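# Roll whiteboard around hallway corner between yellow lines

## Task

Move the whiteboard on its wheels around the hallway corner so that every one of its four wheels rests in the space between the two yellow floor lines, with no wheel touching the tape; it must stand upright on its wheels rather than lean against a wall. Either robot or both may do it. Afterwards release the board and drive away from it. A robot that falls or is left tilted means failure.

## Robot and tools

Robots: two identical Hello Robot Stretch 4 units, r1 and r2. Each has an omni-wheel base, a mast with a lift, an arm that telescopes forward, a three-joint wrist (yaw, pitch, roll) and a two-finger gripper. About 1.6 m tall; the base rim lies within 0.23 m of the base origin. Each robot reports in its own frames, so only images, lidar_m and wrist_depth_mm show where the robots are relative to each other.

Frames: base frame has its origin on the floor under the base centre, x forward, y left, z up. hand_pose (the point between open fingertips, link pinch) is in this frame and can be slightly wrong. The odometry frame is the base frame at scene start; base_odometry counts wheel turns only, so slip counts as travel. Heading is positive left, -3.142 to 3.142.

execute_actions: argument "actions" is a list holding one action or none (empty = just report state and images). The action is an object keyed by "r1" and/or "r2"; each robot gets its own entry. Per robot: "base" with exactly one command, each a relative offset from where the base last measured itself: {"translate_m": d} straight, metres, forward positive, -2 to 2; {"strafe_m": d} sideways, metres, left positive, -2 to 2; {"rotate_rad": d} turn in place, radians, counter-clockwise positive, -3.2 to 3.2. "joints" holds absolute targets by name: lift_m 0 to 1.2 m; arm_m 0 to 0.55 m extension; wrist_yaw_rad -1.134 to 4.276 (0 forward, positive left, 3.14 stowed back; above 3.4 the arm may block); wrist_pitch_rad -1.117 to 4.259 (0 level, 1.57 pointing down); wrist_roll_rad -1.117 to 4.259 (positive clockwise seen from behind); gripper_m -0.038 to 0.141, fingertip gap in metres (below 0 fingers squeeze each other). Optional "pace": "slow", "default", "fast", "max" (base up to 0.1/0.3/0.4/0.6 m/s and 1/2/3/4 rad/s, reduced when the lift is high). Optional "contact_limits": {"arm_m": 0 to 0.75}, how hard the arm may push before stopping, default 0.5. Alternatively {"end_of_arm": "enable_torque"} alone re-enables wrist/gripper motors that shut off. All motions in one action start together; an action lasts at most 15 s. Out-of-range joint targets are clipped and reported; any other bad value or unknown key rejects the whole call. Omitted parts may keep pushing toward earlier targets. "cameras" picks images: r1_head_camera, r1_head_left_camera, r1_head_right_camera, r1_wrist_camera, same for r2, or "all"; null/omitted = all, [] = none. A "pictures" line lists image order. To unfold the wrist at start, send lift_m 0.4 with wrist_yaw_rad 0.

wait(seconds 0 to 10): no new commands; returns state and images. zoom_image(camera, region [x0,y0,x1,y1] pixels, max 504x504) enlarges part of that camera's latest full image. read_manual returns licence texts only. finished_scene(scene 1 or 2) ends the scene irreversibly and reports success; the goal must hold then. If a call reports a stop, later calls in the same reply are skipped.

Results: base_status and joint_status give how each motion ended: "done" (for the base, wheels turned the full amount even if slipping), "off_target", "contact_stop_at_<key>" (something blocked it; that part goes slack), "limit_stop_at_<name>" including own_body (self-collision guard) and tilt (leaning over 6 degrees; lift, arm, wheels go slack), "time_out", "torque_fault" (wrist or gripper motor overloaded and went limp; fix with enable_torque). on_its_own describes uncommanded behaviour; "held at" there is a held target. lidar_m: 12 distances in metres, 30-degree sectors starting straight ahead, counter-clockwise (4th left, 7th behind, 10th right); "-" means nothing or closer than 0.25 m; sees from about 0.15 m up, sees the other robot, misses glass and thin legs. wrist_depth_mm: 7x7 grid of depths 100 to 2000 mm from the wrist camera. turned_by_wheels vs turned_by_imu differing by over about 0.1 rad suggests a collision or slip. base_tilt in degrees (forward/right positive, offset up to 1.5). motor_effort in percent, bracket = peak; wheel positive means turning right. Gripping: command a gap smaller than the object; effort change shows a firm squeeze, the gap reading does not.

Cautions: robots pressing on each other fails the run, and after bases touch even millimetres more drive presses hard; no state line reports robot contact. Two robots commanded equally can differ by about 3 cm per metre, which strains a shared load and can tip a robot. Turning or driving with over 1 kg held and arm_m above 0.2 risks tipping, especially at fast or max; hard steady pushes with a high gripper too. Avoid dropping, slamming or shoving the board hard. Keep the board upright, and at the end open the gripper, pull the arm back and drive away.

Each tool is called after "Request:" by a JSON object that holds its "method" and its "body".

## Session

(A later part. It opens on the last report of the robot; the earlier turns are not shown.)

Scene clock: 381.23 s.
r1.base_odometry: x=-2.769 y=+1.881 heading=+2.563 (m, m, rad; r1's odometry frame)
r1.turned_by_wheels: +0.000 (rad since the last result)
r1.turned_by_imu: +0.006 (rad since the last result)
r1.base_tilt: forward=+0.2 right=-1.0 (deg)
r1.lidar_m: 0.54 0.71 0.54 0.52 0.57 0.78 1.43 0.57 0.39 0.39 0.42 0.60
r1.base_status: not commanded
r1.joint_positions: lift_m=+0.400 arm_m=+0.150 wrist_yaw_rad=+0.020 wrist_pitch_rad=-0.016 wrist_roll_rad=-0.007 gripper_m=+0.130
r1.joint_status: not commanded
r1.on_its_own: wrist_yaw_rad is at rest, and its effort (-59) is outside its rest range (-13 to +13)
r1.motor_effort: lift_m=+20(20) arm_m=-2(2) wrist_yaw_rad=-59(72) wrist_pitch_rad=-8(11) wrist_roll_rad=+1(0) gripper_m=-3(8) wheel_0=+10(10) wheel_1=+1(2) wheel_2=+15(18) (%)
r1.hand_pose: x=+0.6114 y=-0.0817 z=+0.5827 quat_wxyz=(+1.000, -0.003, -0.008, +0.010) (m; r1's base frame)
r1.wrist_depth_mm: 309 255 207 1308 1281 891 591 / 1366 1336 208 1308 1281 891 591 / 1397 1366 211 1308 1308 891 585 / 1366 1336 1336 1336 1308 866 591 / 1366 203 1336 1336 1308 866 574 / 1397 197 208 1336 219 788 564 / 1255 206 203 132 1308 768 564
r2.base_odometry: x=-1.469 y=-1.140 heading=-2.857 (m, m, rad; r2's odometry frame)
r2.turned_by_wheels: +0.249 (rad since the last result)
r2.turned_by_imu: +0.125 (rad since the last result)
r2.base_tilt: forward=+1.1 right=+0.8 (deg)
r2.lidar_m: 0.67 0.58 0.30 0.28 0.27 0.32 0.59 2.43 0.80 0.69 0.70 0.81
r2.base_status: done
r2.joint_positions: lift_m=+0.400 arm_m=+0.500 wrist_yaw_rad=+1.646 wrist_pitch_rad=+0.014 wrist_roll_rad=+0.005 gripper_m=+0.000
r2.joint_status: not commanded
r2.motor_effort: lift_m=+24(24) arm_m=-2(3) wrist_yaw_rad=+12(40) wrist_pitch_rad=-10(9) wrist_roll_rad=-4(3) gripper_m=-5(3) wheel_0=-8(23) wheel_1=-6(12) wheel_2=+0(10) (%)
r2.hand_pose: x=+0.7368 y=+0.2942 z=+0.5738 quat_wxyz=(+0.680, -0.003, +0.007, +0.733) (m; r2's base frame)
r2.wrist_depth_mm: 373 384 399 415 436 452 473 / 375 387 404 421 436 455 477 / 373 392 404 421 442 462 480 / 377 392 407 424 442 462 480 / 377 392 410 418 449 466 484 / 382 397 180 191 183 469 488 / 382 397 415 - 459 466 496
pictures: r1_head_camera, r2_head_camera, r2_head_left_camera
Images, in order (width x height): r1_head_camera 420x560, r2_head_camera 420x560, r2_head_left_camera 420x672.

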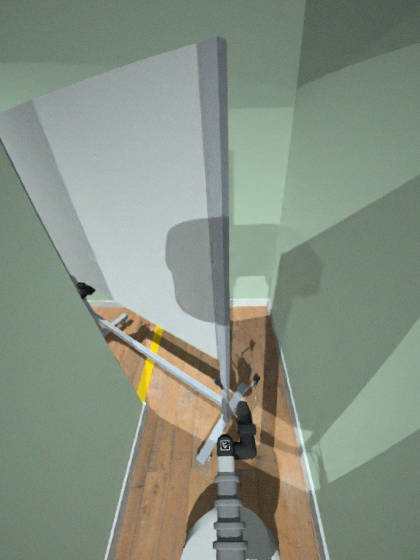

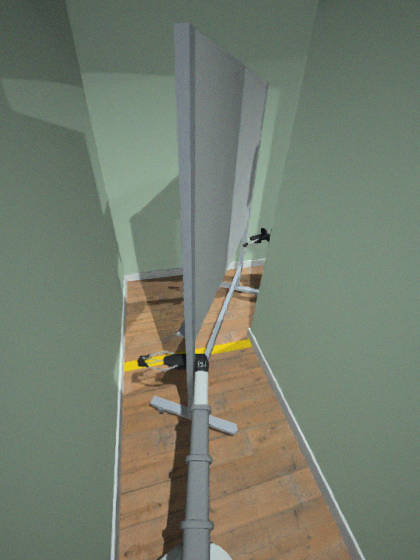

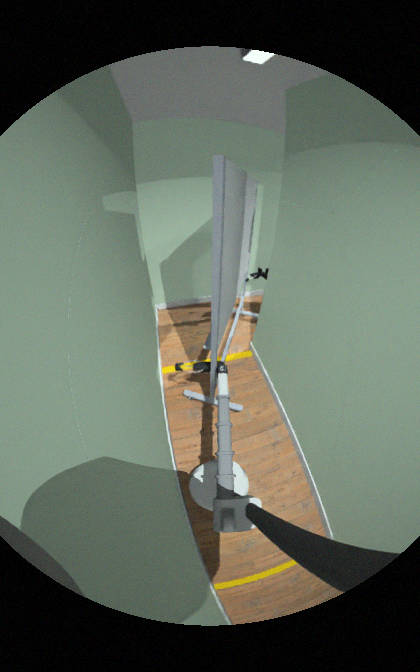

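Request:
{"method": "execute_actions", "body": {"actions": [{"r1":{"base":{"strafe_m":0.09},"pace":"slow"}}], "cameras": []}}

Request:
{"method": "execute_actions", "body": {"actions": [{"r1":{"base":{"translate_m":0.25},"pace":"slow"},"r2":{"base":{"strafe_m":-0.06},"pace":"slow"}}], "cameras": ["r1_head_camera","r1_wrist_camera","r2_head_camera","r2_head_left_camera"]}}

Scene clock: 395.70 s.
r1.base_odometry: x=-2.818 y=+1.805 heading=+2.563 (m, m, rad; r1's odometry frame)
r1.turned_by_wheels: +0.000 (rad since the last result)
r1.turned_by_imu: +0.000 (rad since the last result)
r1.base_tilt: forward=+0.2 right=-1.0 (deg)
r1.lidar_m: 0.55 0.62 0.46 0.44 0.49 0.70 1.75 0.68 0.51 0.49 0.50 0.74
r1.base_status: done
r1.joint_positions: lift_m=+0.400 arm_m=+0.150 wrist_yaw_rad=+0.000 wrist_pitch_rad=-0.017 wrist_roll_rad=-0.007 gripper_m=+0.130
r1.joint_status: not commanded
r1.motor_effort: lift_m=+20(20) arm_m=-2(2) wrist_yaw_rad=-1(57) wrist_pitch_rad=-8(9) wrist_roll_rad=+0(0) gripper_m=+1(3) wheel_0=-5(11) wheel_1=+2(7) wheel_2=+2(12) (%)
r1.hand_pose: x=+0.6097 y=-0.0873 z=+0.5829 quat_wxyz=(+1.000, -0.003, -0.008, +0.000) (m; r1's base frame)
r1.wrist_depth_mm: 364 306 293 196 1281 1025 691 / 492 1336 1336 199 1308 1008 691 / 1336 1336 1308 200 1336 1025 668 / 1366 1336 1308 201 1308 991 661 / 1366 1308 1336 202 1336 976 654 / 1366 1336 1336 200 218 854 661 / 1229 1229 1336 131 1336 891 668
r2.base_odometry: x=-1.468 y=-1.140 heading=-2.857 (m, m, rad; r2's odometry frame)
r2.turned_by_wheels: +0.000 (rad since the last result)
r2.turned_by_imu: +0.000 (rad since the last result)
r2.base_tilt: forward=+1.1 right=+0.8 (deg)
r2.lidar_m: 0.68 0.56 0.33 0.27 0.28 0.34 0.61 2.42 0.82 0.68 0.70 0.83
r2.base_status: not commanded
r2.joint_positions: lift_m=+0.400 arm_m=+0.500 wrist_yaw_rad=+1.648 wrist_pitch_rad=+0.014 wrist_roll_rad=+0.005 gripper_m=+0.000
r2.joint_status: not commanded
r2.motor_effort: lift_m=+24(24) arm_m=-2(2) wrist_yaw_rad=+6(12) wrist_pitch_rad=-9(9) wrist_roll_rad=-2(1) gripper_m=-4(5) wheel_0=-7(8) wheel_1=-4(5) wheel_2=-2(2) (%)
r2.hand_pose: x=+0.7361 y=+0.2944 z=+0.5738 quat_wxyz=(+0.679, -0.003, +0.007, +0.734) (m; r2's base frame)
r2.wrist_depth_mm: 370 384 399 415 436 449 466 / 373 387 402 418 433 455 477 / 375 389 399 421 436 455 477 / 377 392 407 424 442 462 480 / 379 394 410 418 445 462 480 / 382 397 180 190 183 469 488 / 382 397 413 - 455 466 492
pictures: none
No camera images: the call's "cameras" was empty. Leave "cameras" out to get every camera's image.

Scene clock: 399.50 s.
r1.base_odometry: x=-3.027 y=+1.942 heading=+2.563 (m, m, rad; r1's odometry frame)
r1.turned_by_wheels: +0.000 (rad since the last result)
r1.turned_by_imu: -0.001 (rad since the last result)
r1.base_tilt: forward=+0.2 right=-0.9 (deg)
r1.lidar_m: 0.33 0.61 0.45 0.43 0.47 0.68 1.74 0.69 0.54 0.49 0.53 0.74
r1.base_status: done
r1.joint_positions: lift_m=+0.400 arm_m=+0.150 wrist_yaw_rad=-0.005 wrist_pitch_rad=-0.017 wrist_roll_rad=-0.007 gripper_m=+0.130
r1.joint_status: not commanded
r1.on_its_own: wrist_yaw_rad is at rest, and its effort (+15) is outside its rest range (-13 to +13)
r1.motor_effort: lift_m=+20(20) arm_m=-1(2) wrist_yaw_rad=+15(27) wrist_pitch_rad=-7(9) wrist_roll_rad=+1(0) gripper_m=+1(2) wheel_0=+4(7) wheel_1=+4(5) wheel_2=-8(9) (%)
r1.hand_pose: x=+0.6091 y=-0.0890 z=+0.5830 quat_wxyz=(+1.000, -0.004, -0.009, -0.003) (m; r1's base frame)
r1.wrist_depth_mm: 300 1060 1042 128 1042 1025 691 / 1060 1060 1060 129 1042 1008 668 / 1060 1060 1060 130 1042 991 676 / 1078 1078 1078 131 1060 991 676 / 1098 1078 1078 133 1060 991 661 / 1098 1098 1098 134 217 854 668 / 1098 1078 1098 128 1098 904 661
r2.base_odometry: x=-1.485 y=-1.082 heading=-2.857 (m, m, rad; r2's odometry frame)
r2.turned_by_wheels: +0.000 (rad since the last result)
r2.turned_by_imu: +0.000 (rad since the last result)
r2.base_tilt: forward=+1.0 right=+0.8 (deg)
r2.lidar_m: 0.57 0.63 0.40 0.33 0.33 0.39 0.71 2.40 0.74 0.64 0.64 0.75
r2.base_status: done
r2.joint_positions: lift_m=+0.400 arm_m=+0.500 wrist_yaw_rad=+1.650 wrist_pitch_rad=+0.014 wrist_roll_rad=+0.005 gripper_m=+0.000
r2.joint_status: not commanded
r2.motor_effort: lift_m=+24(24) arm_m=-2(2) wrist_yaw_rad=+0(5) wrist_pitch_rad=-9(9) wrist_roll_rad=-1(1) gripper_m=-2(6) wheel_0=+2(10) wheel_1=-1(1) wheel_2=-1(4) (%)
r2.hand_pose: x=+0.7355 y=+0.2945 z=+0.5738 quat_wxyz=(+0.679, -0.003, +0.007, +0.735) (m; r2's base frame)
r2.wrist_depth_mm: 424 439 452 473 492 512 535 / 421 439 455 477 492 512 539 / 427 442 459 480 500 517 535 / 430 445 462 480 500 525 544 / 433 445 462 477 504 525 544 / 436 452 180 191 184 530 549 / 439 449 466 - 517 530 554
pictures: r1_head_camera, r1_wrist_camera, r2_head_camera, r2_head_left_camera
Images, in order (width x height): r1_head_camera 420x560, r1_wrist_camera 616x392, r2_head_camera 420x560, r2_head_left_camera 420x672.

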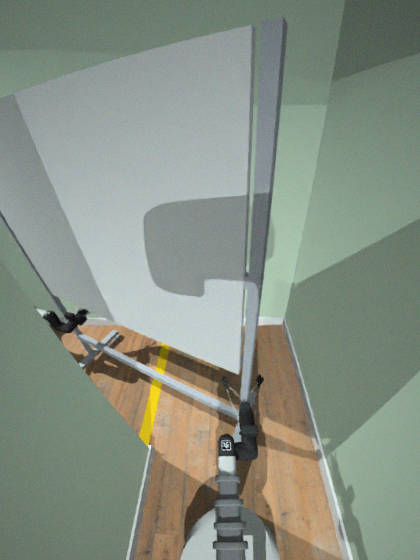

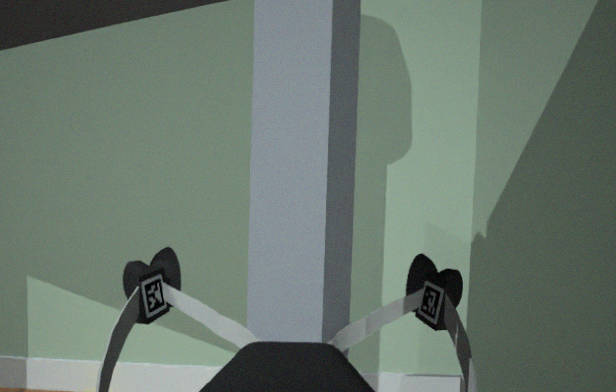

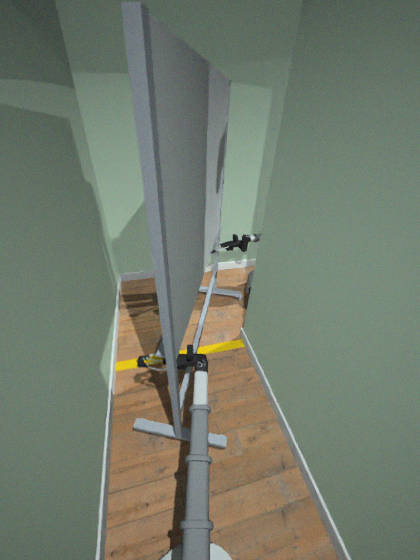

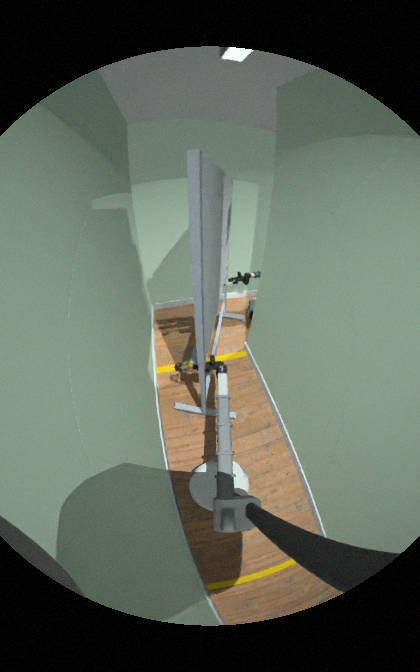

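Request:
{"method": "execute_actions", "body": {"actions": [{"r1":{"joints":{"arm_m":0.42},"pace":"slow"}}], "cameras": ["r1_head_camera","r1_wrist_camera","r2_head_camera","r2_head_left_camera"]}}

Scene clock: 409.70 s.
r1.base_odometry: x=-3.027 y=+1.942 heading=+2.563 (m, m, rad; r1's odometry frame)
r1.turned_by_wheels: +0.000 (rad since the last result)
r1.turned_by_imu: +0.000 (rad since the last result)
r1.base_tilt: forward=+0.2 right=-1.0 (deg)
r1.lidar_m: 0.52 0.63 0.45 0.41 0.44 0.66 1.72 0.70 0.52 0.49 0.53 0.75
r1.base_status: not commanded
r1.joint_positions: lift_m=+0.400 arm_m=+0.419 wrist_yaw_rad=-0.006 wrist_pitch_rad=-0.018 wrist_roll_rad=-0.007 gripper_m=+0.130
r1.joint_status: all done
r1.on_its_own: wrist_yaw_rad is at rest, and its effort (+17) is outside its rest range (-13 to +13)
r1.motor_effort: lift_m=+20(20) arm_m=+7(10) wrist_yaw_rad=+17(20) wrist_pitch_rad=-4(8) wrist_roll_rad=+0(0) gripper_m=-7(2) wheel_0=+2(4) wheel_1=+2(4) wheel_2=-8(8) (%)
r1.hand_pose: x=+0.8776 y=-0.0891 z=+0.5833 quat_wxyz=(+1.000, -0.004, -0.009, -0.003) (m; r1's base frame)
r1.wrist_depth_mm: 788 788 788 132 778 778 707 / 788 788 788 133 778 778 691 / 798 788 798 134 778 788 683 / 798 798 788 135 798 788 683 / 809 798 798 135 798 788 668 / 809 809 809 136 809 798 683 / 820 809 809 133 798 809 676
r2.base_odometry: x=-1.485 y=-1.082 heading=-2.857 (m, m, rad; r2's odometry frame)
r2.turned_by_wheels: +0.000 (rad since the last result)
r2.turned_by_imu: -0.001 (rad since the last result)
r2.base_tilt: forward=+1.1 right=+0.8 (deg)
r2.lidar_m: 0.49 0.49 0.39 0.33 0.32 0.40 0.73 2.41 0.75 0.63 0.62 0.75
r2.base_status: not commanded
r2.joint_positions: lift_m=+0.400 arm_m=+0.500 wrist_yaw_rad=+1.650 wrist_pitch_rad=+0.014 wrist_roll_rad=+0.005 gripper_m=+0.000
r2.joint_status: not commanded
r2.motor_effort: lift_m=+24(24) arm_m=-2(2) wrist_yaw_rad=+0(0) wrist_pitch_rad=-10(9) wrist_roll_rad=-1(1) gripper_m=-6(6) wheel_0=+2(2) wheel_1=-1(1) wheel_2=-1(1) (%)
r2.hand_pose: x=+0.7355 y=+0.2945 z=+0.5738 quat_wxyz=(+0.679, -0.003, +0.007, +0.735) (m; r2's base frame)
r2.wrist_depth_mm: 421 436 455 469 492 512 535 / 427 439 455 473 496 512 535 / 427 442 459 477 496 517 544 / 430 445 462 480 500 525 544 / 433 445 462 473 500 525 549 / 436 449 180 190 183 530 549 / 436 452 466 - 517 525 554
pictures: r1_head_camera, r1_wrist_camera, r2_head_camera, r2_head_left_camera
Images, in order (width x height): r1_head_camera 420x560, r1_wrist_camera 616x392, r2_head_camera 420x560, r2_head_left_camera 420x672.

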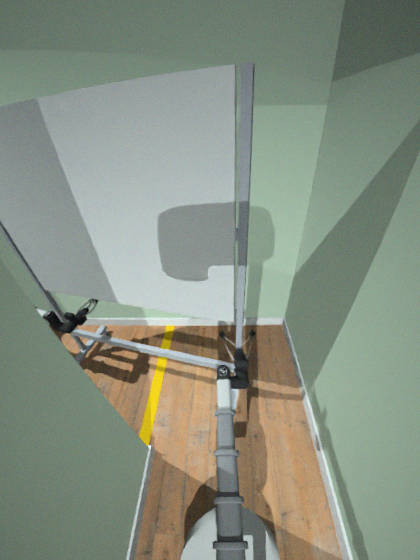

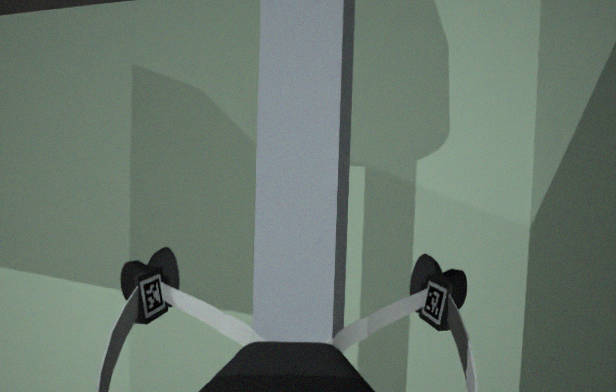

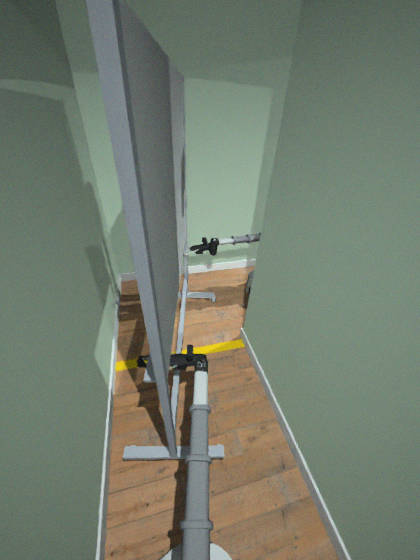

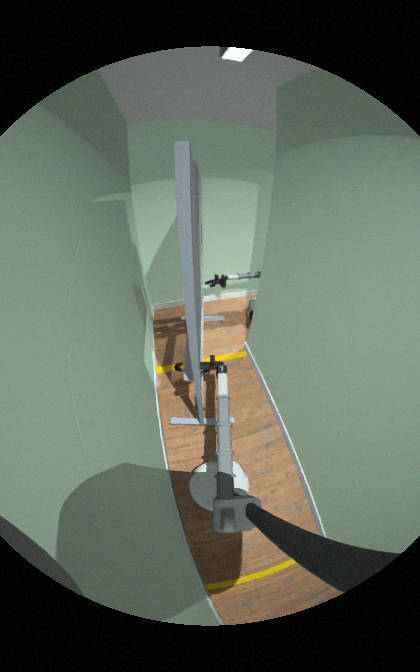

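Request:
{"method": "execute_actions", "body": {"actions": [{"r1":{"joints":{"arm_m":0.54},"pace":"slow"},"r2":{"base":{"strafe_m":-0.14},"pace":"slow"}}], "cameras": []}}

Request:
{"method": "execute_actions", "body": {"actions": [{"r1":{"joints":{"arm_m":0.15}},"r2":{"base":{"rotate_rad":0.17},"pace":"slow"}}], "cameras": []}}

Request:
{"method": "execute_actions", "body": {"actions": [{"r2":{"base":{"translate_m":-0.4},"pace":"slow"}}], "cameras": ["r1_head_camera","r2_head_camera","r2_head_left_camera"]}}

Scene clock: 422.33 s.
r1.base_odometry: x=-3.027 y=+1.942 heading=+2.562 (m, m, rad; r1's odometry frame)
r1.turned_by_wheels: +0.000 (rad since the last result)
r1.turned_by_imu: +0.000 (rad since the last result)
r1.base_tilt: forward=+0.2 right=-0.9 (deg)
r1.lidar_m: 0.64 0.63 0.46 0.42 0.45 0.68 1.74 0.69 0.51 0.48 0.53 0.74
r1.base_status: not commanded
r1.joint_positions: lift_m=+0.400 arm_m=+0.539 wrist_yaw_rad=-0.007 wrist_pitch_rad=-0.018 wrist_roll_rad=-0.007 gripper_m=+0.130
r1.joint_status: all done
r1.on_its_own: wrist_yaw_rad is at rest, and its effort (+19) is outside its rest range (-13 to +13)
r1.motor_effort: lift_m=+21(20) arm_m=+7(12) wrist_yaw_rad=+19(20) wrist_pitch_rad=-2(4) wrist_roll_rad=+0(0) gripper_m=-1(3) wheel_0=+1(2) wheel_1=+1(2) wheel_2=-8(8) (%)
r1.hand_pose: x=+0.9975 y=-0.0894 z=+0.5834 quat_wxyz=(+1.000, -0.004, -0.009, -0.003) (m; r1's base frame)
r1.wrist_depth_mm: 661 661 661 131 654 661 654 / 668 668 661 132 668 654 654 / 676 676 676 133 668 668 668 / 676 676 676 134 676 668 661 / 676 676 683 135 676 668 668 / 683 676 683 136 676 676 668 / 691 691 683 133 683 683 683
r2.base_odometry: x=-1.525 y=-0.948 heading=-2.857 (m, m, rad; r2's odometry frame)
r2.turned_by_wheels: +0.000 (rad since the last result)
r2.turned_by_imu: -0.001 (rad since the last result)
r2.base_tilt: forward=+1.1 right=+0.8 (deg)
r2.lidar_m: 0.49 0.51 0.54 0.46 0.47 0.56 1.00 1.03 0.59 0.50 0.50 0.59
r2.base_status: done
r2.joint_positions: lift_m=+0.400 arm_m=+0.500 wrist_yaw_rad=+1.650 wrist_pitch_rad=+0.014 wrist_roll_rad=+0.005 gripper_m=+0.000
r2.joint_status: not commanded
r2.motor_effort: lift_m=+24(24) arm_m=-2(2) wrist_yaw_rad=+0(0) wrist_pitch_rad=-10(9) wrist_roll_rad=-1(2) gripper_m=-5(3) wheel_0=+0(3) wheel_1=+0(7) wheel_2=-1(2) (%)
r2.hand_pose: x=+0.7355 y=+0.2945 z=+0.5738 quat_wxyz=(+0.679, -0.003, +0.007, +0.735) (m; r2's base frame)
r2.wrist_depth_mm: 274 281 287 296 627 647 683 / 549 569 591 609 634 654 699 / 549 564 597 615 640 668 691 / 549 569 591 615 647 668 699 / 559 574 603 609 647 676 707 / 559 580 180 191 183 683 707 / 559 580 603 - 661 676 715
pictures: none
No camera images: the call's "cameras" was empty. Leave "cameras" out to get every camera's image.

Scene clock: 424.60 s.
r1.base_odometry: x=-3.028 y=+1.942 heading=+2.563 (m, m, rad; r1's odometry frame)
r1.turned_by_wheels: +0.000 (rad since the last result)
r1.turned_by_imu: +0.000 (rad since the last result)
r1.base_tilt: forward=+0.3 right=-1.0 (deg)
r1.lidar_m: 0.71 0.63 0.46 0.43 0.43 0.67 1.74 0.71 0.51 0.48 0.51 0.76
r1.base_status: not commanded
r1.joint_positions: lift_m=+0.400 arm_m=+0.151 wrist_yaw_rad=+0.000 wrist_pitch_rad=-0.017 wrist_roll_rad=-0.007 gripper_m=+0.130
r1.joint_status: all done
r1.motor_effort: lift_m=+20(20) arm_m=-5(1) wrist_yaw_rad=+0(19) wrist_pitch_rad=-8(6) wrist_roll_rad=+0(0) gripper_m=-1(2) wheel_0=+0(0) wheel_1=+1(1) wheel_2=-5(8) (%)
r1.hand_pose: x=+0.6103 y=-0.0874 z=+0.5830 quat_wxyz=(+1.000, -0.003, -0.008, +0.000) (m; r1's base frame)
r1.wrist_depth_mm: 580 564 539 535 1025 1025 707 / 585 564 544 609 1042 1025 676 / 1078 1078 1060 1042 1042 1008 683 / 1078 1078 1078 1060 1060 1025 676 / 1078 1078 1098 1078 1078 991 668 / 1098 1098 1098 1098 219 878 683 / 615 580 1098 131 1060 904 668
r2.base_odometry: x=-1.525 y=-0.948 heading=-2.687 (m, m, rad; r2's odometry frame)
r2.turned_by_wheels: +0.170 (rad since the last result)
r2.turned_by_imu: +0.174 (rad since the last result)
r2.base_tilt: forward=+1.0 right=+0.8 (deg)
r2.lidar_m: 0.50 0.53 0.49 0.46 0.48 0.64 1.46 0.81 0.54 0.50 0.52 0.68
r2.base_status: done
r2.joint_positions: lift_m=+0.400 arm_m=+0.500 wrist_yaw_rad=+1.650 wrist_pitch_rad=+0.014 wrist_roll_rad=+0.005 gripper_m=+0.000
r2.joint_status: not commanded
r2.motor_effort: lift_m=+24(24) arm_m=-2(2) wrist_yaw_rad=+0(0) wrist_pitch_rad=-8(10) wrist_roll_rad=-1(4) gripper_m=-4(5) wheel_0=+1(4) wheel_1=+0(5) wheel_2=+0(4) (%)
r2.hand_pose: x=+0.7355 y=+0.2945 z=+0.5738 quat_wxyz=(+0.679, -0.003, +0.007, +0.735) (m; r2's base frame)
r2.wrist_depth_mm: 473 469 469 473 473 469 469 / 477 473 473 473 473 473 469 / 480 480 477 480 477 477 473 / 484 484 480 480 484 480 477 / 488 484 488 480 484 480 480 / 492 488 180 190 183 488 484 / 492 492 492 - 492 488 492
pictures: none
No camera images: the call's "cameras" was empty. Leave "cameras" out to get every camera's image.

Scene clock: 429.90 s.
r1.base_odometry: x=-3.028 y=+1.942 heading=+2.563 (m, m, rad; r1's odometry frame)
r1.turned_by_wheels: +0.000 (rad since the last result)
r1.turned_by_imu: +0.000 (rad since the last result)
r1.base_tilt: forward=+0.2 right=-1.0 (deg)
r1.lidar_m: 0.73 0.63 0.44 0.42 0.46 0.66 1.74 0.71 0.53 0.48 0.51 0.76
r1.base_status: not commanded
r1.joint_positions: lift_m=+0.400 arm_m=+0.151 wrist_yaw_rad=+0.000 wrist_pitch_rad=-0.017 wrist_roll_rad=-0.007 gripper_m=+0.130
r1.joint_status: not commanded
r1.motor_effort: lift_m=+20(21) arm_m=-5(5) wrist_yaw_rad=+0(0) wrist_pitch_rad=-7(7) wrist_roll_rad=+1(0) gripper_m=-2(1) wheel_0=+1(0) wheel_1=+1(1) wheel_2=-4(4) (%)
r1.hand_pose: x=+0.6103 y=-0.0874 z=+0.5830 quat_wxyz=(+1.000, -0.003, -0.008, +0.000) (m; r1's base frame)
r1.wrist_depth_mm: 530 512 1060 1042 1042 1042 707 / 544 521 1060 1042 1042 1025 683 / 1078 1078 1078 1078 1060 1042 676 / 1078 1098 1060 1078 1060 1025 676 / 1098 539 1078 1042 1060 991 668 / 1118 521 1078 1060 218 866 683 / 554 544 1098 131 1078 904 676
r2.base_odometry: x=-1.165 y=-0.772 heading=-2.688 (m, m, rad; r2's odometry frame)
r2.turned_by_wheels: -0.001 (rad since the last result)
r2.turned_by_imu: -0.005 (rad since the last result)
r2.base_tilt: forward=+1.1 right=+0.8 (deg)
r2.lidar_m: 0.66 0.69 0.46 0.44 0.45 0.59 1.33 1.78 0.57 0.54 0.55 0.72
r2.base_status: done
r2.joint_positions: lift_m=+0.400 arm_m=+0.500 wrist_yaw_rad=+1.643 wrist_pitch_rad=+0.014 wrist_roll_rad=+0.005 gripper_m=+0.000
r2.joint_status: not commanded
r2.on_its_own: wrist_yaw_rad is at rest, and its effort (+20) is outside its rest range (-13 to +13)
r2.motor_effort: lift_m=+24(24) arm_m=-2(2) wrist_yaw_rad=+20(51) wrist_pitch_rad=-7(10) wrist_roll_rad=+1(1) gripper_m=-7(11) wheel_0=-6(10) wheel_1=-5(12) wheel_2=+1(7) (%)
r2.hand_pose: x=+0.7376 y=+0.2940 z=+0.5740 quat_wxyz=(+0.681, -0.003, +0.006, +0.732) (m; r2's base frame)
r2.wrist_depth_mm: 104 102 442 442 445 449 445 / 105 103 445 445 449 449 449 / 445 103 449 449 449 452 452 / 449 104 452 452 452 452 455 / 452 105 455 455 455 455 459 / 455 106 154 188 187 462 462 / 459 106 135 - 466 462 466
pictures: r1_head_camera, r2_head_camera, r2_head_left_camera
Images, in order (width x height): r1_head_camera 420x560, r2_head_camera 420x560, r2_head_left_camera 420x672.

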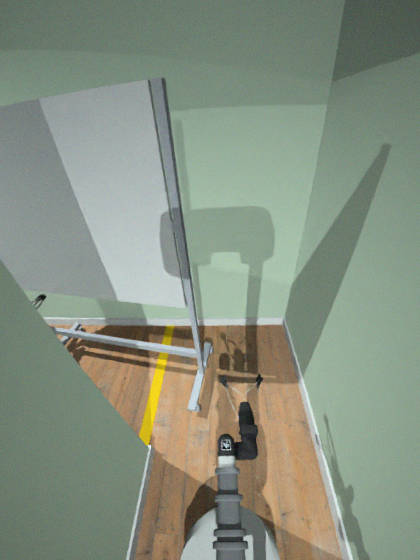

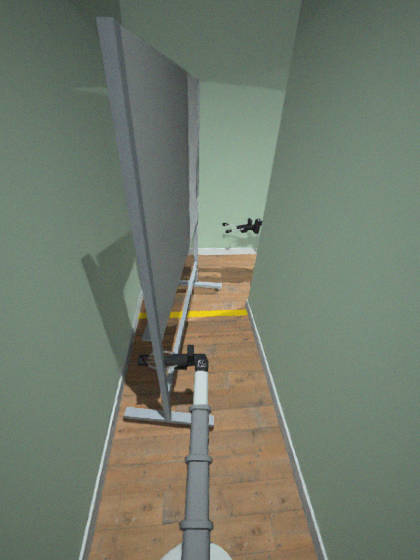

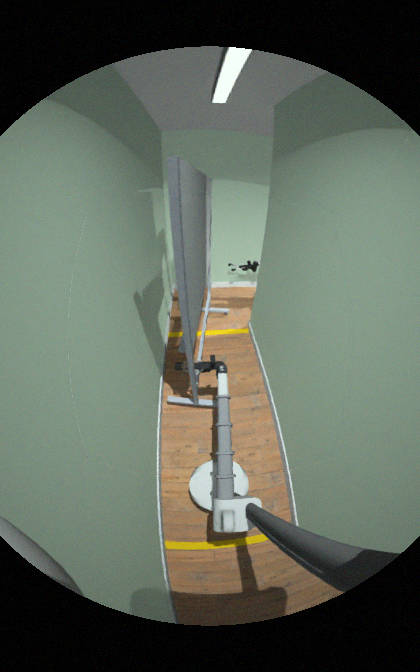

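Request:
{"method": "execute_actions", "body": {"actions": [{"r2":{"base":{"translate_m":-0.55},"pace":"slow"}}], "cameras": ["r2_head_camera","r2_head_left_camera","r2_head_right_camera"]}}

Scene clock: 446.93 s.
r1.base_odometry: x=-3.028 y=+1.942 heading=+2.563 (m, m, rad; r1's odometry frame)
r1.turned_by_wheels: +0.000 (rad since the last result)
r1.turned_by_imu: +0.000 (rad since the last result)
r1.base_tilt: forward=+0.2 right=-1.0 (deg)
r1.lidar_m: 1.41 0.64 0.46 0.42 0.46 0.69 1.74 0.70 0.50 0.48 0.52 0.75
r1.base_status: not commanded
r1.joint_positions: lift_m=+0.400 arm_m=+0.151 wrist_yaw_rad=+0.000 wrist_pitch_rad=-0.017 wrist_roll_rad=-0.007 gripper_m=+0.130
r1.joint_status: not commanded
r1.motor_effort: lift_m=+20(20) arm_m=-5(5) wrist_yaw_rad=+0(0) wrist_pitch_rad=-7(8) wrist_roll_rad=+0(0) gripper_m=-5(1) wheel_0=+0(0) wheel_1=+1(1) wheel_2=-4(4) (%)
r1.hand_pose: x=+0.6103 y=-0.0874 z=+0.5830 quat_wxyz=(+1.000, -0.003, -0.008, +0.000) (m; r1's base frame)
r1.wrist_depth_mm: 1042 1042 1060 1042 1042 1008 707 / 1078 1060 1060 1042 1060 1042 676 / 1078 1078 1078 1078 1042 1025 676 / 1078 1078 1078 1060 1060 1025 676 / 1098 1078 1098 1078 1060 1008 668 / 1098 1078 1078 1098 218 866 683 / 1098 1078 1078 131 1078 904 676
r2.base_odometry: x=-0.671 y=-0.531 heading=-2.688 (m, m, rad; r2's odometry frame)
r2.turned_by_wheels: -0.001 (rad since the last result)
r2.turned_by_imu: -0.007 (rad since the last result)
r2.base_tilt: forward=+1.1 right=+0.8 (deg)
r2.lidar_m: 0.66 0.62 0.42 0.37 0.40 0.51 1.18 1.56 1.18 0.59 0.60 0.78
r2.base_status: done
r2.joint_positions: lift_m=+0.400 arm_m=+0.500 wrist_yaw_rad=+1.642 wrist_pitch_rad=+0.014 wrist_roll_rad=+0.005 gripper_m=+0.000
r2.joint_status: not commanded
r2.on_its_own: wrist_yaw_rad is at rest, and its effort (+22) is outside its rest range (-13 to +13)
r2.motor_effort: lift_m=+24(24) arm_m=-2(2) wrist_yaw_rad=+22(35) wrist_pitch_rad=-7(7) wrist_roll_rad=-2(0) gripper_m=-8(9) wheel_0=-7(10) wheel_1=-5(3) wheel_2=+1(4) (%)
r2.hand_pose: x=+0.7378 y=+0.2940 z=+0.5740 quat_wxyz=(+0.681, -0.003, +0.006, +0.732) (m; r2's base frame)
r2.wrist_depth_mm: 105 102 399 399 402 402 404 / 106 103 402 404 404 407 407 / 402 103 407 404 410 410 413 / 407 105 410 407 410 413 415 / 407 106 410 410 413 415 418 / 413 106 153 187 187 418 421 / 415 107 134 - 421 421 424
pictures: r2_head_camera, r2_head_left_camera, r2_head_right_camera
Images, in order (width x height): r2_head_camera 420x560, r2_head_left_camera 420x672, r2_head_right_camera 420x672.

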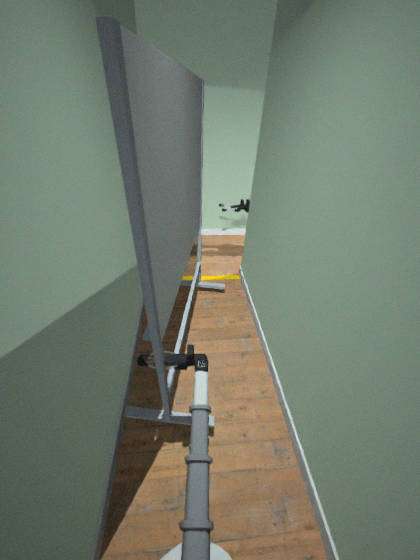

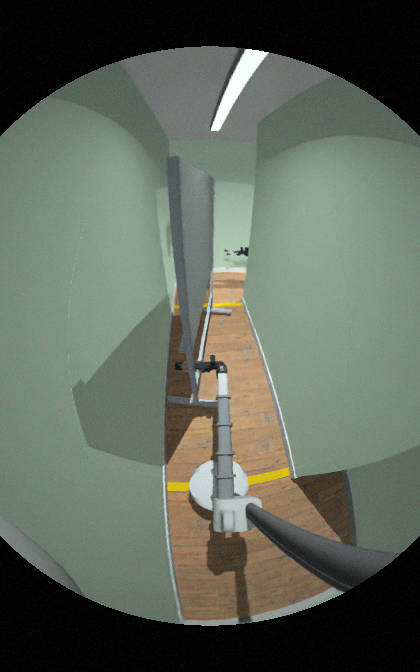

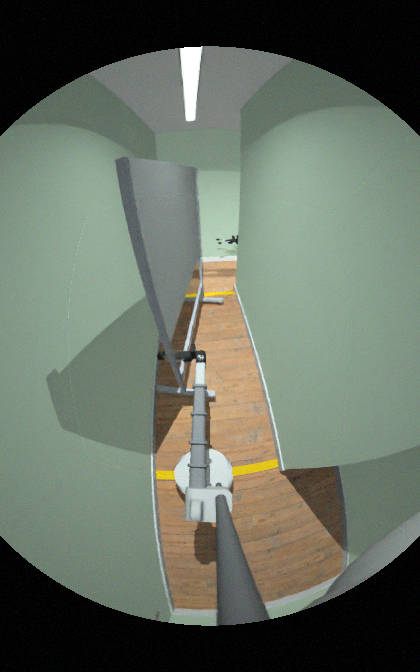

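Request:
{"method": "execute_actions", "body": {"actions": [{"r2":{"base":{"translate_m":-0.22},"pace":"slow"}}], "cameras": []}}

Request:
{"method": "execute_actions", "body": {"actions": [{"r2":{"base":{"translate_m":0.05},"pace":"slow"}}], "cameras": []}}

Request:
{"method": "execute_actions", "body": {"actions": [{"r2":{"base":{"strafe_m":-0.25},"pace":"slow"}}], "cameras": ["r2_head_camera","r2_head_left_camera","r2_wrist_camera"]}}

Scene clock: 460.67 s.
r1.base_odometry: x=-3.028 y=+1.942 heading=+2.563 (m, m, rad; r1's odometry frame)
r1.turned_by_wheels: +0.000 (rad since the last result)
r1.turned_by_imu: +0.000 (rad since the last result)
r1.base_tilt: forward=+0.2 right=-1.0 (deg)
r1.lidar_m: 1.40 0.63 0.45 0.42 0.47 0.66 1.75 0.70 0.52 0.49 0.54 0.75
r1.base_status: not commanded
r1.joint_positions: lift_m=+0.400 arm_m=+0.151 wrist_yaw_rad=+0.000 wrist_pitch_rad=-0.017 wrist_roll_rad=-0.007 gripper_m=+0.130
r1.joint_status: not commanded
r1.motor_effort: lift_m=+20(20) arm_m=-5(5) wrist_yaw_rad=+0(1) wrist_pitch_rad=-7(7) wrist_roll_rad=+1(0) gripper_m=-1(3) wheel_0=+0(1) wheel_1=+1(1) wheel_2=-4(4) (%)
r1.hand_pose: x=+0.6103 y=-0.0874 z=+0.5830 quat_wxyz=(+1.000, -0.003, -0.008, +0.000) (m; r1's base frame)
r1.wrist_depth_mm: 1060 1042 1042 1042 1042 1025 707 / 1060 1060 1060 1042 1042 1025 683 / 1078 1078 1078 1042 1060 1025 683 / 1098 1078 1078 1078 1078 1008 676 / 1098 1098 1078 1078 1060 991 668 / 1098 1118 1078 1098 218 866 683 / 1098 1098 1078 131 1098 917 676
r2.base_odometry: x=-0.473 y=-0.435 heading=-2.689 (m, m, rad; r2's odometry frame)
r2.turned_by_wheels: -0.001 (rad since the last result)
r2.turned_by_imu: -0.004 (rad since the last result)
r2.base_tilt: forward=+1.1 right=+0.8 (deg)
r2.lidar_m: 0.65 0.59 0.39 0.36 0.37 0.50 1.11 1.34 1.20 0.90 0.62 0.80
r2.base_status: done
r2.joint_positions: lift_m=+0.400 arm_m=+0.500 wrist_yaw_rad=+1.641 wrist_pitch_rad=+0.014 wrist_roll_rad=+0.005 gripper_m=+0.000
r2.joint_status: not commanded
r2.on_its_own: wrist_yaw_rad is at rest, and its effort (+27) is outside its rest range (-13 to +13)
r2.motor_effort: lift_m=+24(24) arm_m=-2(2) wrist_yaw_rad=+27(34) wrist_pitch_rad=-7(8) wrist_roll_rad=+4(1) gripper_m=-8(8) wheel_0=-8(9) wheel_1=-5(5) wheel_2=+0(6) (%)
r2.hand_pose: x=+0.7383 y=+0.2939 z=+0.5740 quat_wxyz=(+0.682, -0.003, +0.006, +0.731) (m; r2's base frame)
r2.wrist_depth_mm: 105 102 384 384 387 389 389 / 106 103 387 387 389 389 392 / 384 104 389 389 392 394 394 / 387 105 392 394 397 397 399 / 389 106 394 394 399 399 404 / 392 106 151 186 187 402 404 / 394 107 133 - 404 407 407
pictures: none
No camera images: the call's "cameras" was empty. Leave "cameras" out to get every camera's image.

Scene clock: 462.37 s.
r1.base_odometry: x=-3.028 y=+1.942 heading=+2.563 (m, m, rad; r1's odometry frame)
r1.turned_by_wheels: +0.000 (rad since the last result)
r1.turned_by_imu: +0.000 (rad since the last result)
r1.base_tilt: forward=+0.2 right=-1.1 (deg)
r1.lidar_m: 1.42 0.64 0.46 0.42 0.47 0.68 1.75 0.70 0.53 0.48 0.53 0.77
r1.base_status: not commanded
r1.joint_positions: lift_m=+0.400 arm_m=+0.151 wrist_yaw_rad=+0.000 wrist_pitch_rad=-0.017 wrist_roll_rad=-0.007 gripper_m=+0.130
r1.joint_status: not commanded
r1.motor_effort: lift_m=+20(20) arm_m=-5(5) wrist_yaw_rad=+0(0) wrist_pitch_rad=-7(7) wrist_roll_rad=+0(0) gripper_m=-5(2) wheel_0=+0(1) wheel_1=+1(1) wheel_2=-4(4) (%)
r1.hand_pose: x=+0.6103 y=-0.0874 z=+0.5830 quat_wxyz=(+1.000, -0.003, -0.008, +0.000) (m; r1's base frame)
r1.wrist_depth_mm: 1042 1060 1060 1042 1042 1025 707 / 1060 1078 1060 1060 1060 1042 691 / 1098 1078 1060 1060 1060 1025 691 / 1078 1078 1060 1078 1060 1025 676 / 1098 1078 1078 1078 1060 991 676 / 1098 1078 1078 1078 218 878 683 / 1098 1098 1098 131 1078 904 676
r2.base_odometry: x=-0.518 y=-0.457 heading=-2.689 (m, m, rad; r2's odometry frame)
r2.turned_by_wheels: +0.000 (rad since the last result)
r2.turned_by_imu: +0.000 (rad since the last result)
r2.base_tilt: forward=+1.0 right=+0.8 (deg)
r2.lidar_m: 0.61 0.62 0.40 0.36 0.37 0.51 1.13 1.38 1.20 0.61 0.60 0.78
r2.base_status: done
r2.joint_positions: lift_m=+0.400 arm_m=+0.500 wrist_yaw_rad=+1.650 wrist_pitch_rad=+0.014 wrist_roll_rad=+0.005 gripper_m=+0.000
r2.joint_status: not commanded
r2.motor_effort: lift_m=+24(24) arm_m=-2(2) wrist_yaw_rad=+1(27) wrist_pitch_rad=-6(7) wrist_roll_rad=-1(1) gripper_m=-5(8) wheel_0=+2(6) wheel_1=+1(7) wheel_2=+0(4) (%)
r2.hand_pose: x=+0.7356 y=+0.2945 z=+0.5740 quat_wxyz=(+0.679, -0.003, +0.006, +0.734) (m; r2's base frame)
r2.wrist_depth_mm: 127 384 387 384 387 384 387 / 126 389 389 387 389 389 392 / 125 389 392 392 394 394 397 / 124 392 394 394 397 394 394 / 123 397 397 397 399 399 399 / 123 399 180 190 183 399 402 / 122 402 404 - 404 404 407
pictures: none
No camera images: the call's "cameras" was empty. Leave "cameras" out to get every camera's image.

Scene clock: 466.00 s.
r1.base_odometry: x=-3.028 y=+1.942 heading=+2.563 (m, m, rad; r1's odometry frame)
r1.turned_by_wheels: +0.000 (rad since the last result)
r1.turned_by_imu: +0.000 (rad since the last result)
r1.base_tilt: forward=+0.2 right=-0.9 (deg)
r1.lidar_m: 1.42 0.63 0.45 0.42 0.46 0.69 1.75 0.71 0.51 0.50 0.53 0.74
r1.base_status: not commanded
r1.joint_positions: lift_m=+0.400 arm_m=+0.151 wrist_yaw_rad=+0.000 wrist_pitch_rad=-0.017 wrist_roll_rad=-0.007 gripper_m=+0.130
r1.joint_status: not commanded
r1.motor_effort: lift_m=+20(20) arm_m=-5(5) wrist_yaw_rad=-2(1) wrist_pitch_rad=-7(7) wrist_roll_rad=+0(0) gripper_m=-1(1) wheel_0=+0(1) wheel_1=+1(1) wheel_2=-4(4) (%)
r1.hand_pose: x=+0.6103 y=-0.0874 z=+0.5830 quat_wxyz=(+1.000, -0.003, -0.008, +0.000) (m; r1's base frame)
r1.wrist_depth_mm: 1060 1042 1042 1042 1042 1042 707 / 1078 1060 1060 1060 1042 1042 683 / 1078 1078 1060 1060 1060 1025 676 / 1098 1078 1078 1060 1060 1008 676 / 1078 1098 1078 1078 1060 991 676 / 1098 1098 1098 1060 218 866 683 / 1098 1098 1078 131 1098 904 676
r2.base_odometry: x=-0.627 y=-0.232 heading=-2.689 (m, m, rad; r2's odometry frame)
r2.turned_by_wheels: +0.000 (rad since the last result)
r2.turned_by_imu: -0.001 (rad since the last result)
r2.base_tilt: forward=+1.1 right=+0.8 (deg)
r2.lidar_m: 1.04 0.64 0.66 0.61 0.64 0.82 1.34 1.37 0.93 0.75 0.37 0.46
r2.base_status: done
r2.joint_positions: lift_m=+0.400 arm_m=+0.500 wrist_yaw_rad=+1.650 wrist_pitch_rad=+0.014 wrist_roll_rad=+0.005 gripper_m=+0.000
r2.joint_status: not commanded
r2.motor_effort: lift_m=+24(24) arm_m=-2(2) wrist_yaw_rad=+0(1) wrist_pitch_rad=-8(7) wrist_roll_rad=+1(0) gripper_m=-3(4) wheel_0=+0(4) wheel_1=+0(5) wheel_2=+0(1) (%)
r2.hand_pose: x=+0.7356 y=+0.2945 z=+0.5740 quat_wxyz=(+0.679, -0.003, +0.006, +0.734) (m; r2's base frame)
r2.wrist_depth_mm: 627 634 349 338 327 317 334 / 634 634 634 634 640 640 640 / 640 634 634 640 640 640 647 / 640 640 384 640 647 640 647 / 647 647 654 647 647 647 654 / 654 654 180 191 183 654 661 / 654 661 368 - 661 661 661
pictures: r2_head_camera, r2_head_left_camera, r2_wrist_camera
Images, in order (width x height): r2_head_camera 420x560, r2_head_left_camera 420x672, r2_wrist_camera 616x392.

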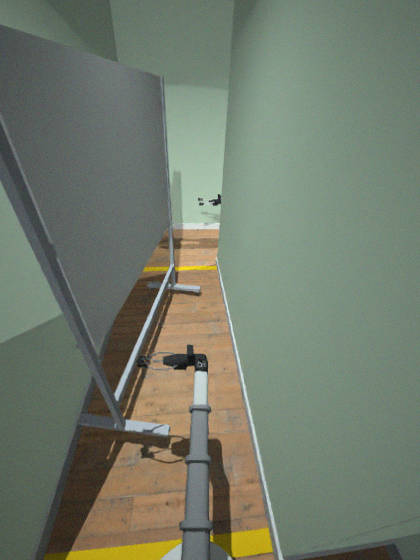

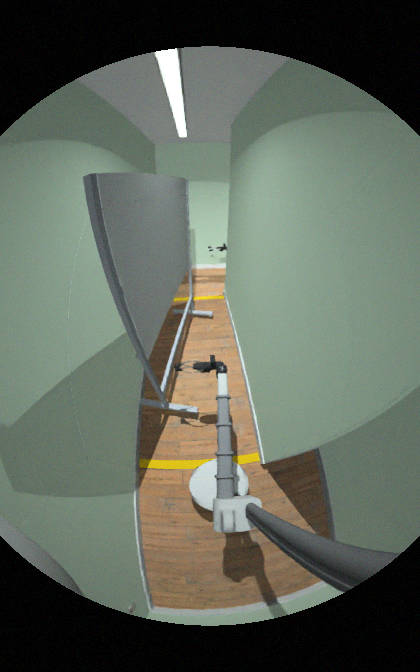

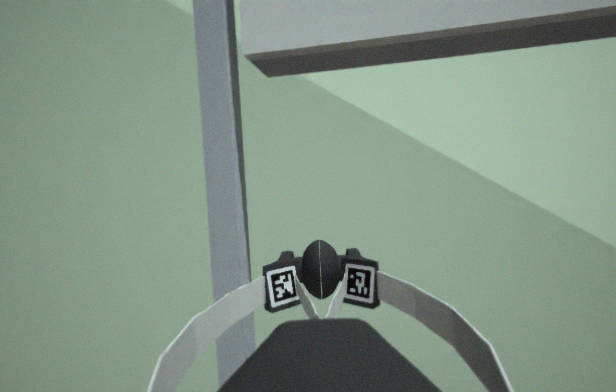

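Request:
{"method": "execute_actions", "body": {"actions": [{"r2":{"base":{"translate_m":-0.07},"joints":{"gripper_m":0.13,"wrist_yaw_rad":1.57}}}], "cameras": []}}

Request:
{"method": "execute_actions", "body": {"actions": [{"r2":{"base":{"strafe_m":0.15},"pace":"slow"}}], "cameras": ["r2_wrist_camera","r2_head_camera"]}}

Scene clock: 486.30 s.
r1.base_odometry: x=-3.028 y=+1.942 heading=+2.563 (m, m, rad; r1's odometry frame)
r1.turned_by_wheels: +0.000 (rad since the last result)
r1.turned_by_imu: +0.000 (rad since the last result)
r1.base_tilt: forward=+0.2 right=-0.9 (deg)
r1.lidar_m: 1.42 0.65 0.46 0.42 0.46 0.68 1.74 0.71 0.52 0.49 0.52 0.76
r1.base_status: not commanded
r1.joint_positions: lift_m=+0.400 arm_m=+0.151 wrist_yaw_rad=+0.000 wrist_pitch_rad=-0.017 wrist_roll_rad=-0.007 gripper_m=+0.130
r1.joint_status: not commanded
r1.motor_effort: lift_m=+20(20) arm_m=-5(5) wrist_yaw_rad=+1(0) wrist_pitch_rad=-7(7) wrist_roll_rad=+0(0) gripper_m=-2(0) wheel_0=+0(0) wheel_1=+1(1) wheel_2=-4(4) (%)
r1.hand_pose: x=+0.6103 y=-0.0874 z=+0.5830 quat_wxyz=(+1.000, -0.003, -0.008, +0.000) (m; r1's base frame)
r1.wrist_depth_mm: 1060 1060 1060 1042 1025 1042 699 / 1078 1060 1078 1042 1060 1042 683 / 1078 1060 1060 1060 1042 1025 676 / 1078 1098 1060 1078 1078 1025 676 / 1078 1098 1078 1078 1078 991 676 / 1098 1098 1078 1098 217 866 683 / 1098 1098 1098 131 1078 904 676
r2.base_odometry: x=-0.564 y=-0.202 heading=-2.689 (m, m, rad; r2's odometry frame)
r2.turned_by_wheels: +0.000 (rad since the last result)
r2.turned_by_imu: -0.001 (rad since the last result)
r2.base_tilt: forward=+1.0 right=+0.8 (deg)
r2.lidar_m: 1.09 0.72 0.66 0.62 0.64 0.83 1.26 1.30 0.94 0.86 0.42 0.47
r2.base_status: done
r2.joint_positions: lift_m=+0.400 arm_m=+0.500 wrist_yaw_rad=+1.570 wrist_pitch_rad=+0.014 wrist_roll_rad=+0.005 gripper_m=+0.130
r2.joint_status: all done
r2.motor_effort: lift_m=+24(25) arm_m=-2(2) wrist_yaw_rad=-1(4) wrist_pitch_rad=-7(7) wrist_roll_rad=-1(0) gripper_m=-2(5) wheel_0=+0(6) wheel_1=-1(7) wheel_2=-2(7) (%)
r2.hand_pose: x=+0.7588 y=+0.2884 z=+0.5740 quat_wxyz=(+0.707, -0.003, +0.007, +0.707) (m; r2's base frame)
r2.wrist_depth_mm: 603 609 615 349 340 332 332 / 603 615 627 634 654 668 683 / 603 621 627 647 654 668 683 / 609 627 634 654 654 676 691 / 615 627 640 647 661 683 699 / 615 634 364 169 668 683 699 / 627 634 647 - 683 691 707
pictures: none
No camera images: the call's "cameras" was empty. Leave "cameras" out to get every camera's image.

Scene clock: 488.93 s.
r1.base_odometry: x=-3.028 y=+1.942 heading=+2.563 (m, m, rad; r1's odometry frame)
r1.turned_by_wheels: +0.000 (rad since the last result)
r1.turned_by_imu: +0.000 (rad since the last result)
r1.base_tilt: forward=+0.2 right=-1.0 (deg)
r1.lidar_m: 1.42 0.62 0.45 0.42 0.48 0.66 1.74 0.68 0.51 0.50 0.53 0.76
r1.base_status: not commanded
r1.joint_positions: lift_m=+0.400 arm_m=+0.151 wrist_yaw_rad=+0.000 wrist_pitch_rad=-0.017 wrist_roll_rad=-0.007 gripper_m=+0.130
r1.joint_status: not commanded
r1.motor_effort: lift_m=+21(20) arm_m=-5(5) wrist_yaw_rad=+0(1) wrist_pitch_rad=-7(7) wrist_roll_rad=+0(0) gripper_m=-3(3) wheel_0=+1(0) wheel_1=+1(1) wheel_2=-4(4) (%)
r1.hand_pose: x=+0.6103 y=-0.0874 z=+0.5830 quat_wxyz=(+1.000, -0.003, -0.008, +0.000) (m; r1's base frame)
r1.wrist_depth_mm: 1042 1060 1060 1060 1060 1042 699 / 1078 1078 1060 1060 1042 1025 676 / 1078 1078 1078 1060 1060 1042 683 / 1078 1078 1060 1060 1060 1025 676 / 1098 1078 1098 1078 1078 991 668 / 1078 1078 1078 1098 219 866 676 / 1098 1098 1078 131 1078 917 676
r2.base_odometry: x=-0.499 y=-0.337 heading=-2.689 (m, m, rad; r2's odometry frame)
r2.turned_by_wheels: +0.000 (rad since the last result)
r2.turned_by_imu: +0.000 (rad since the last result)
r2.base_tilt: forward=+1.1 right=+0.8 (deg)
r2.lidar_m: 0.68 0.74 0.52 0.46 0.48 0.64 1.28 1.30 1.09 1.01 0.54 0.68
r2.base_status: done
r2.joint_positions: lift_m=+0.400 arm_m=+0.500 wrist_yaw_rad=+1.571 wrist_pitch_rad=+0.014 wrist_roll_rad=+0.005 gripper_m=+0.130
r2.joint_status: not commanded
r2.motor_effort: lift_m=+24(24) arm_m=-2(2) wrist_yaw_rad=-3(4) wrist_pitch_rad=-7(8) wrist_roll_rad=+0(1) gripper_m=-2(2) wheel_0=+1(4) wheel_1=+0(1) wheel_2=-1(1) (%)
r2.hand_pose: x=+0.7585 y=+0.2885 z=+0.5740 quat_wxyz=(+0.707, -0.003, +0.007, +0.707) (m; r2's base frame)
r2.wrist_depth_mm: 462 466 202 484 496 508 517 / 462 473 204 492 500 508 521 / 466 473 205 496 500 512 521 / 469 477 206 496 508 517 530 / 473 480 208 500 508 521 530 / 473 480 208 500 517 525 535 / 480 488 212 - 521 530 544
pictures: r2_head_camera, r2_wrist_camera
Images, in order (width x height): r2_head_camera 420x560, r2_wrist_camera 616x392.

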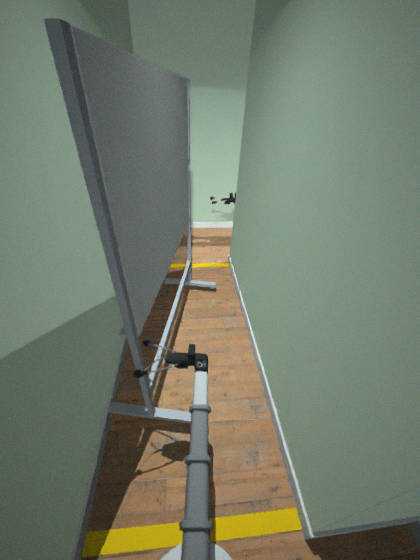

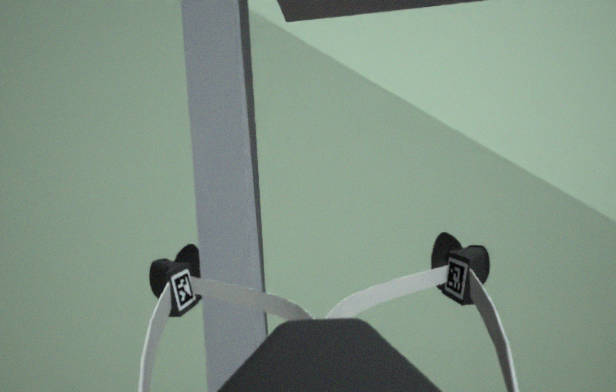

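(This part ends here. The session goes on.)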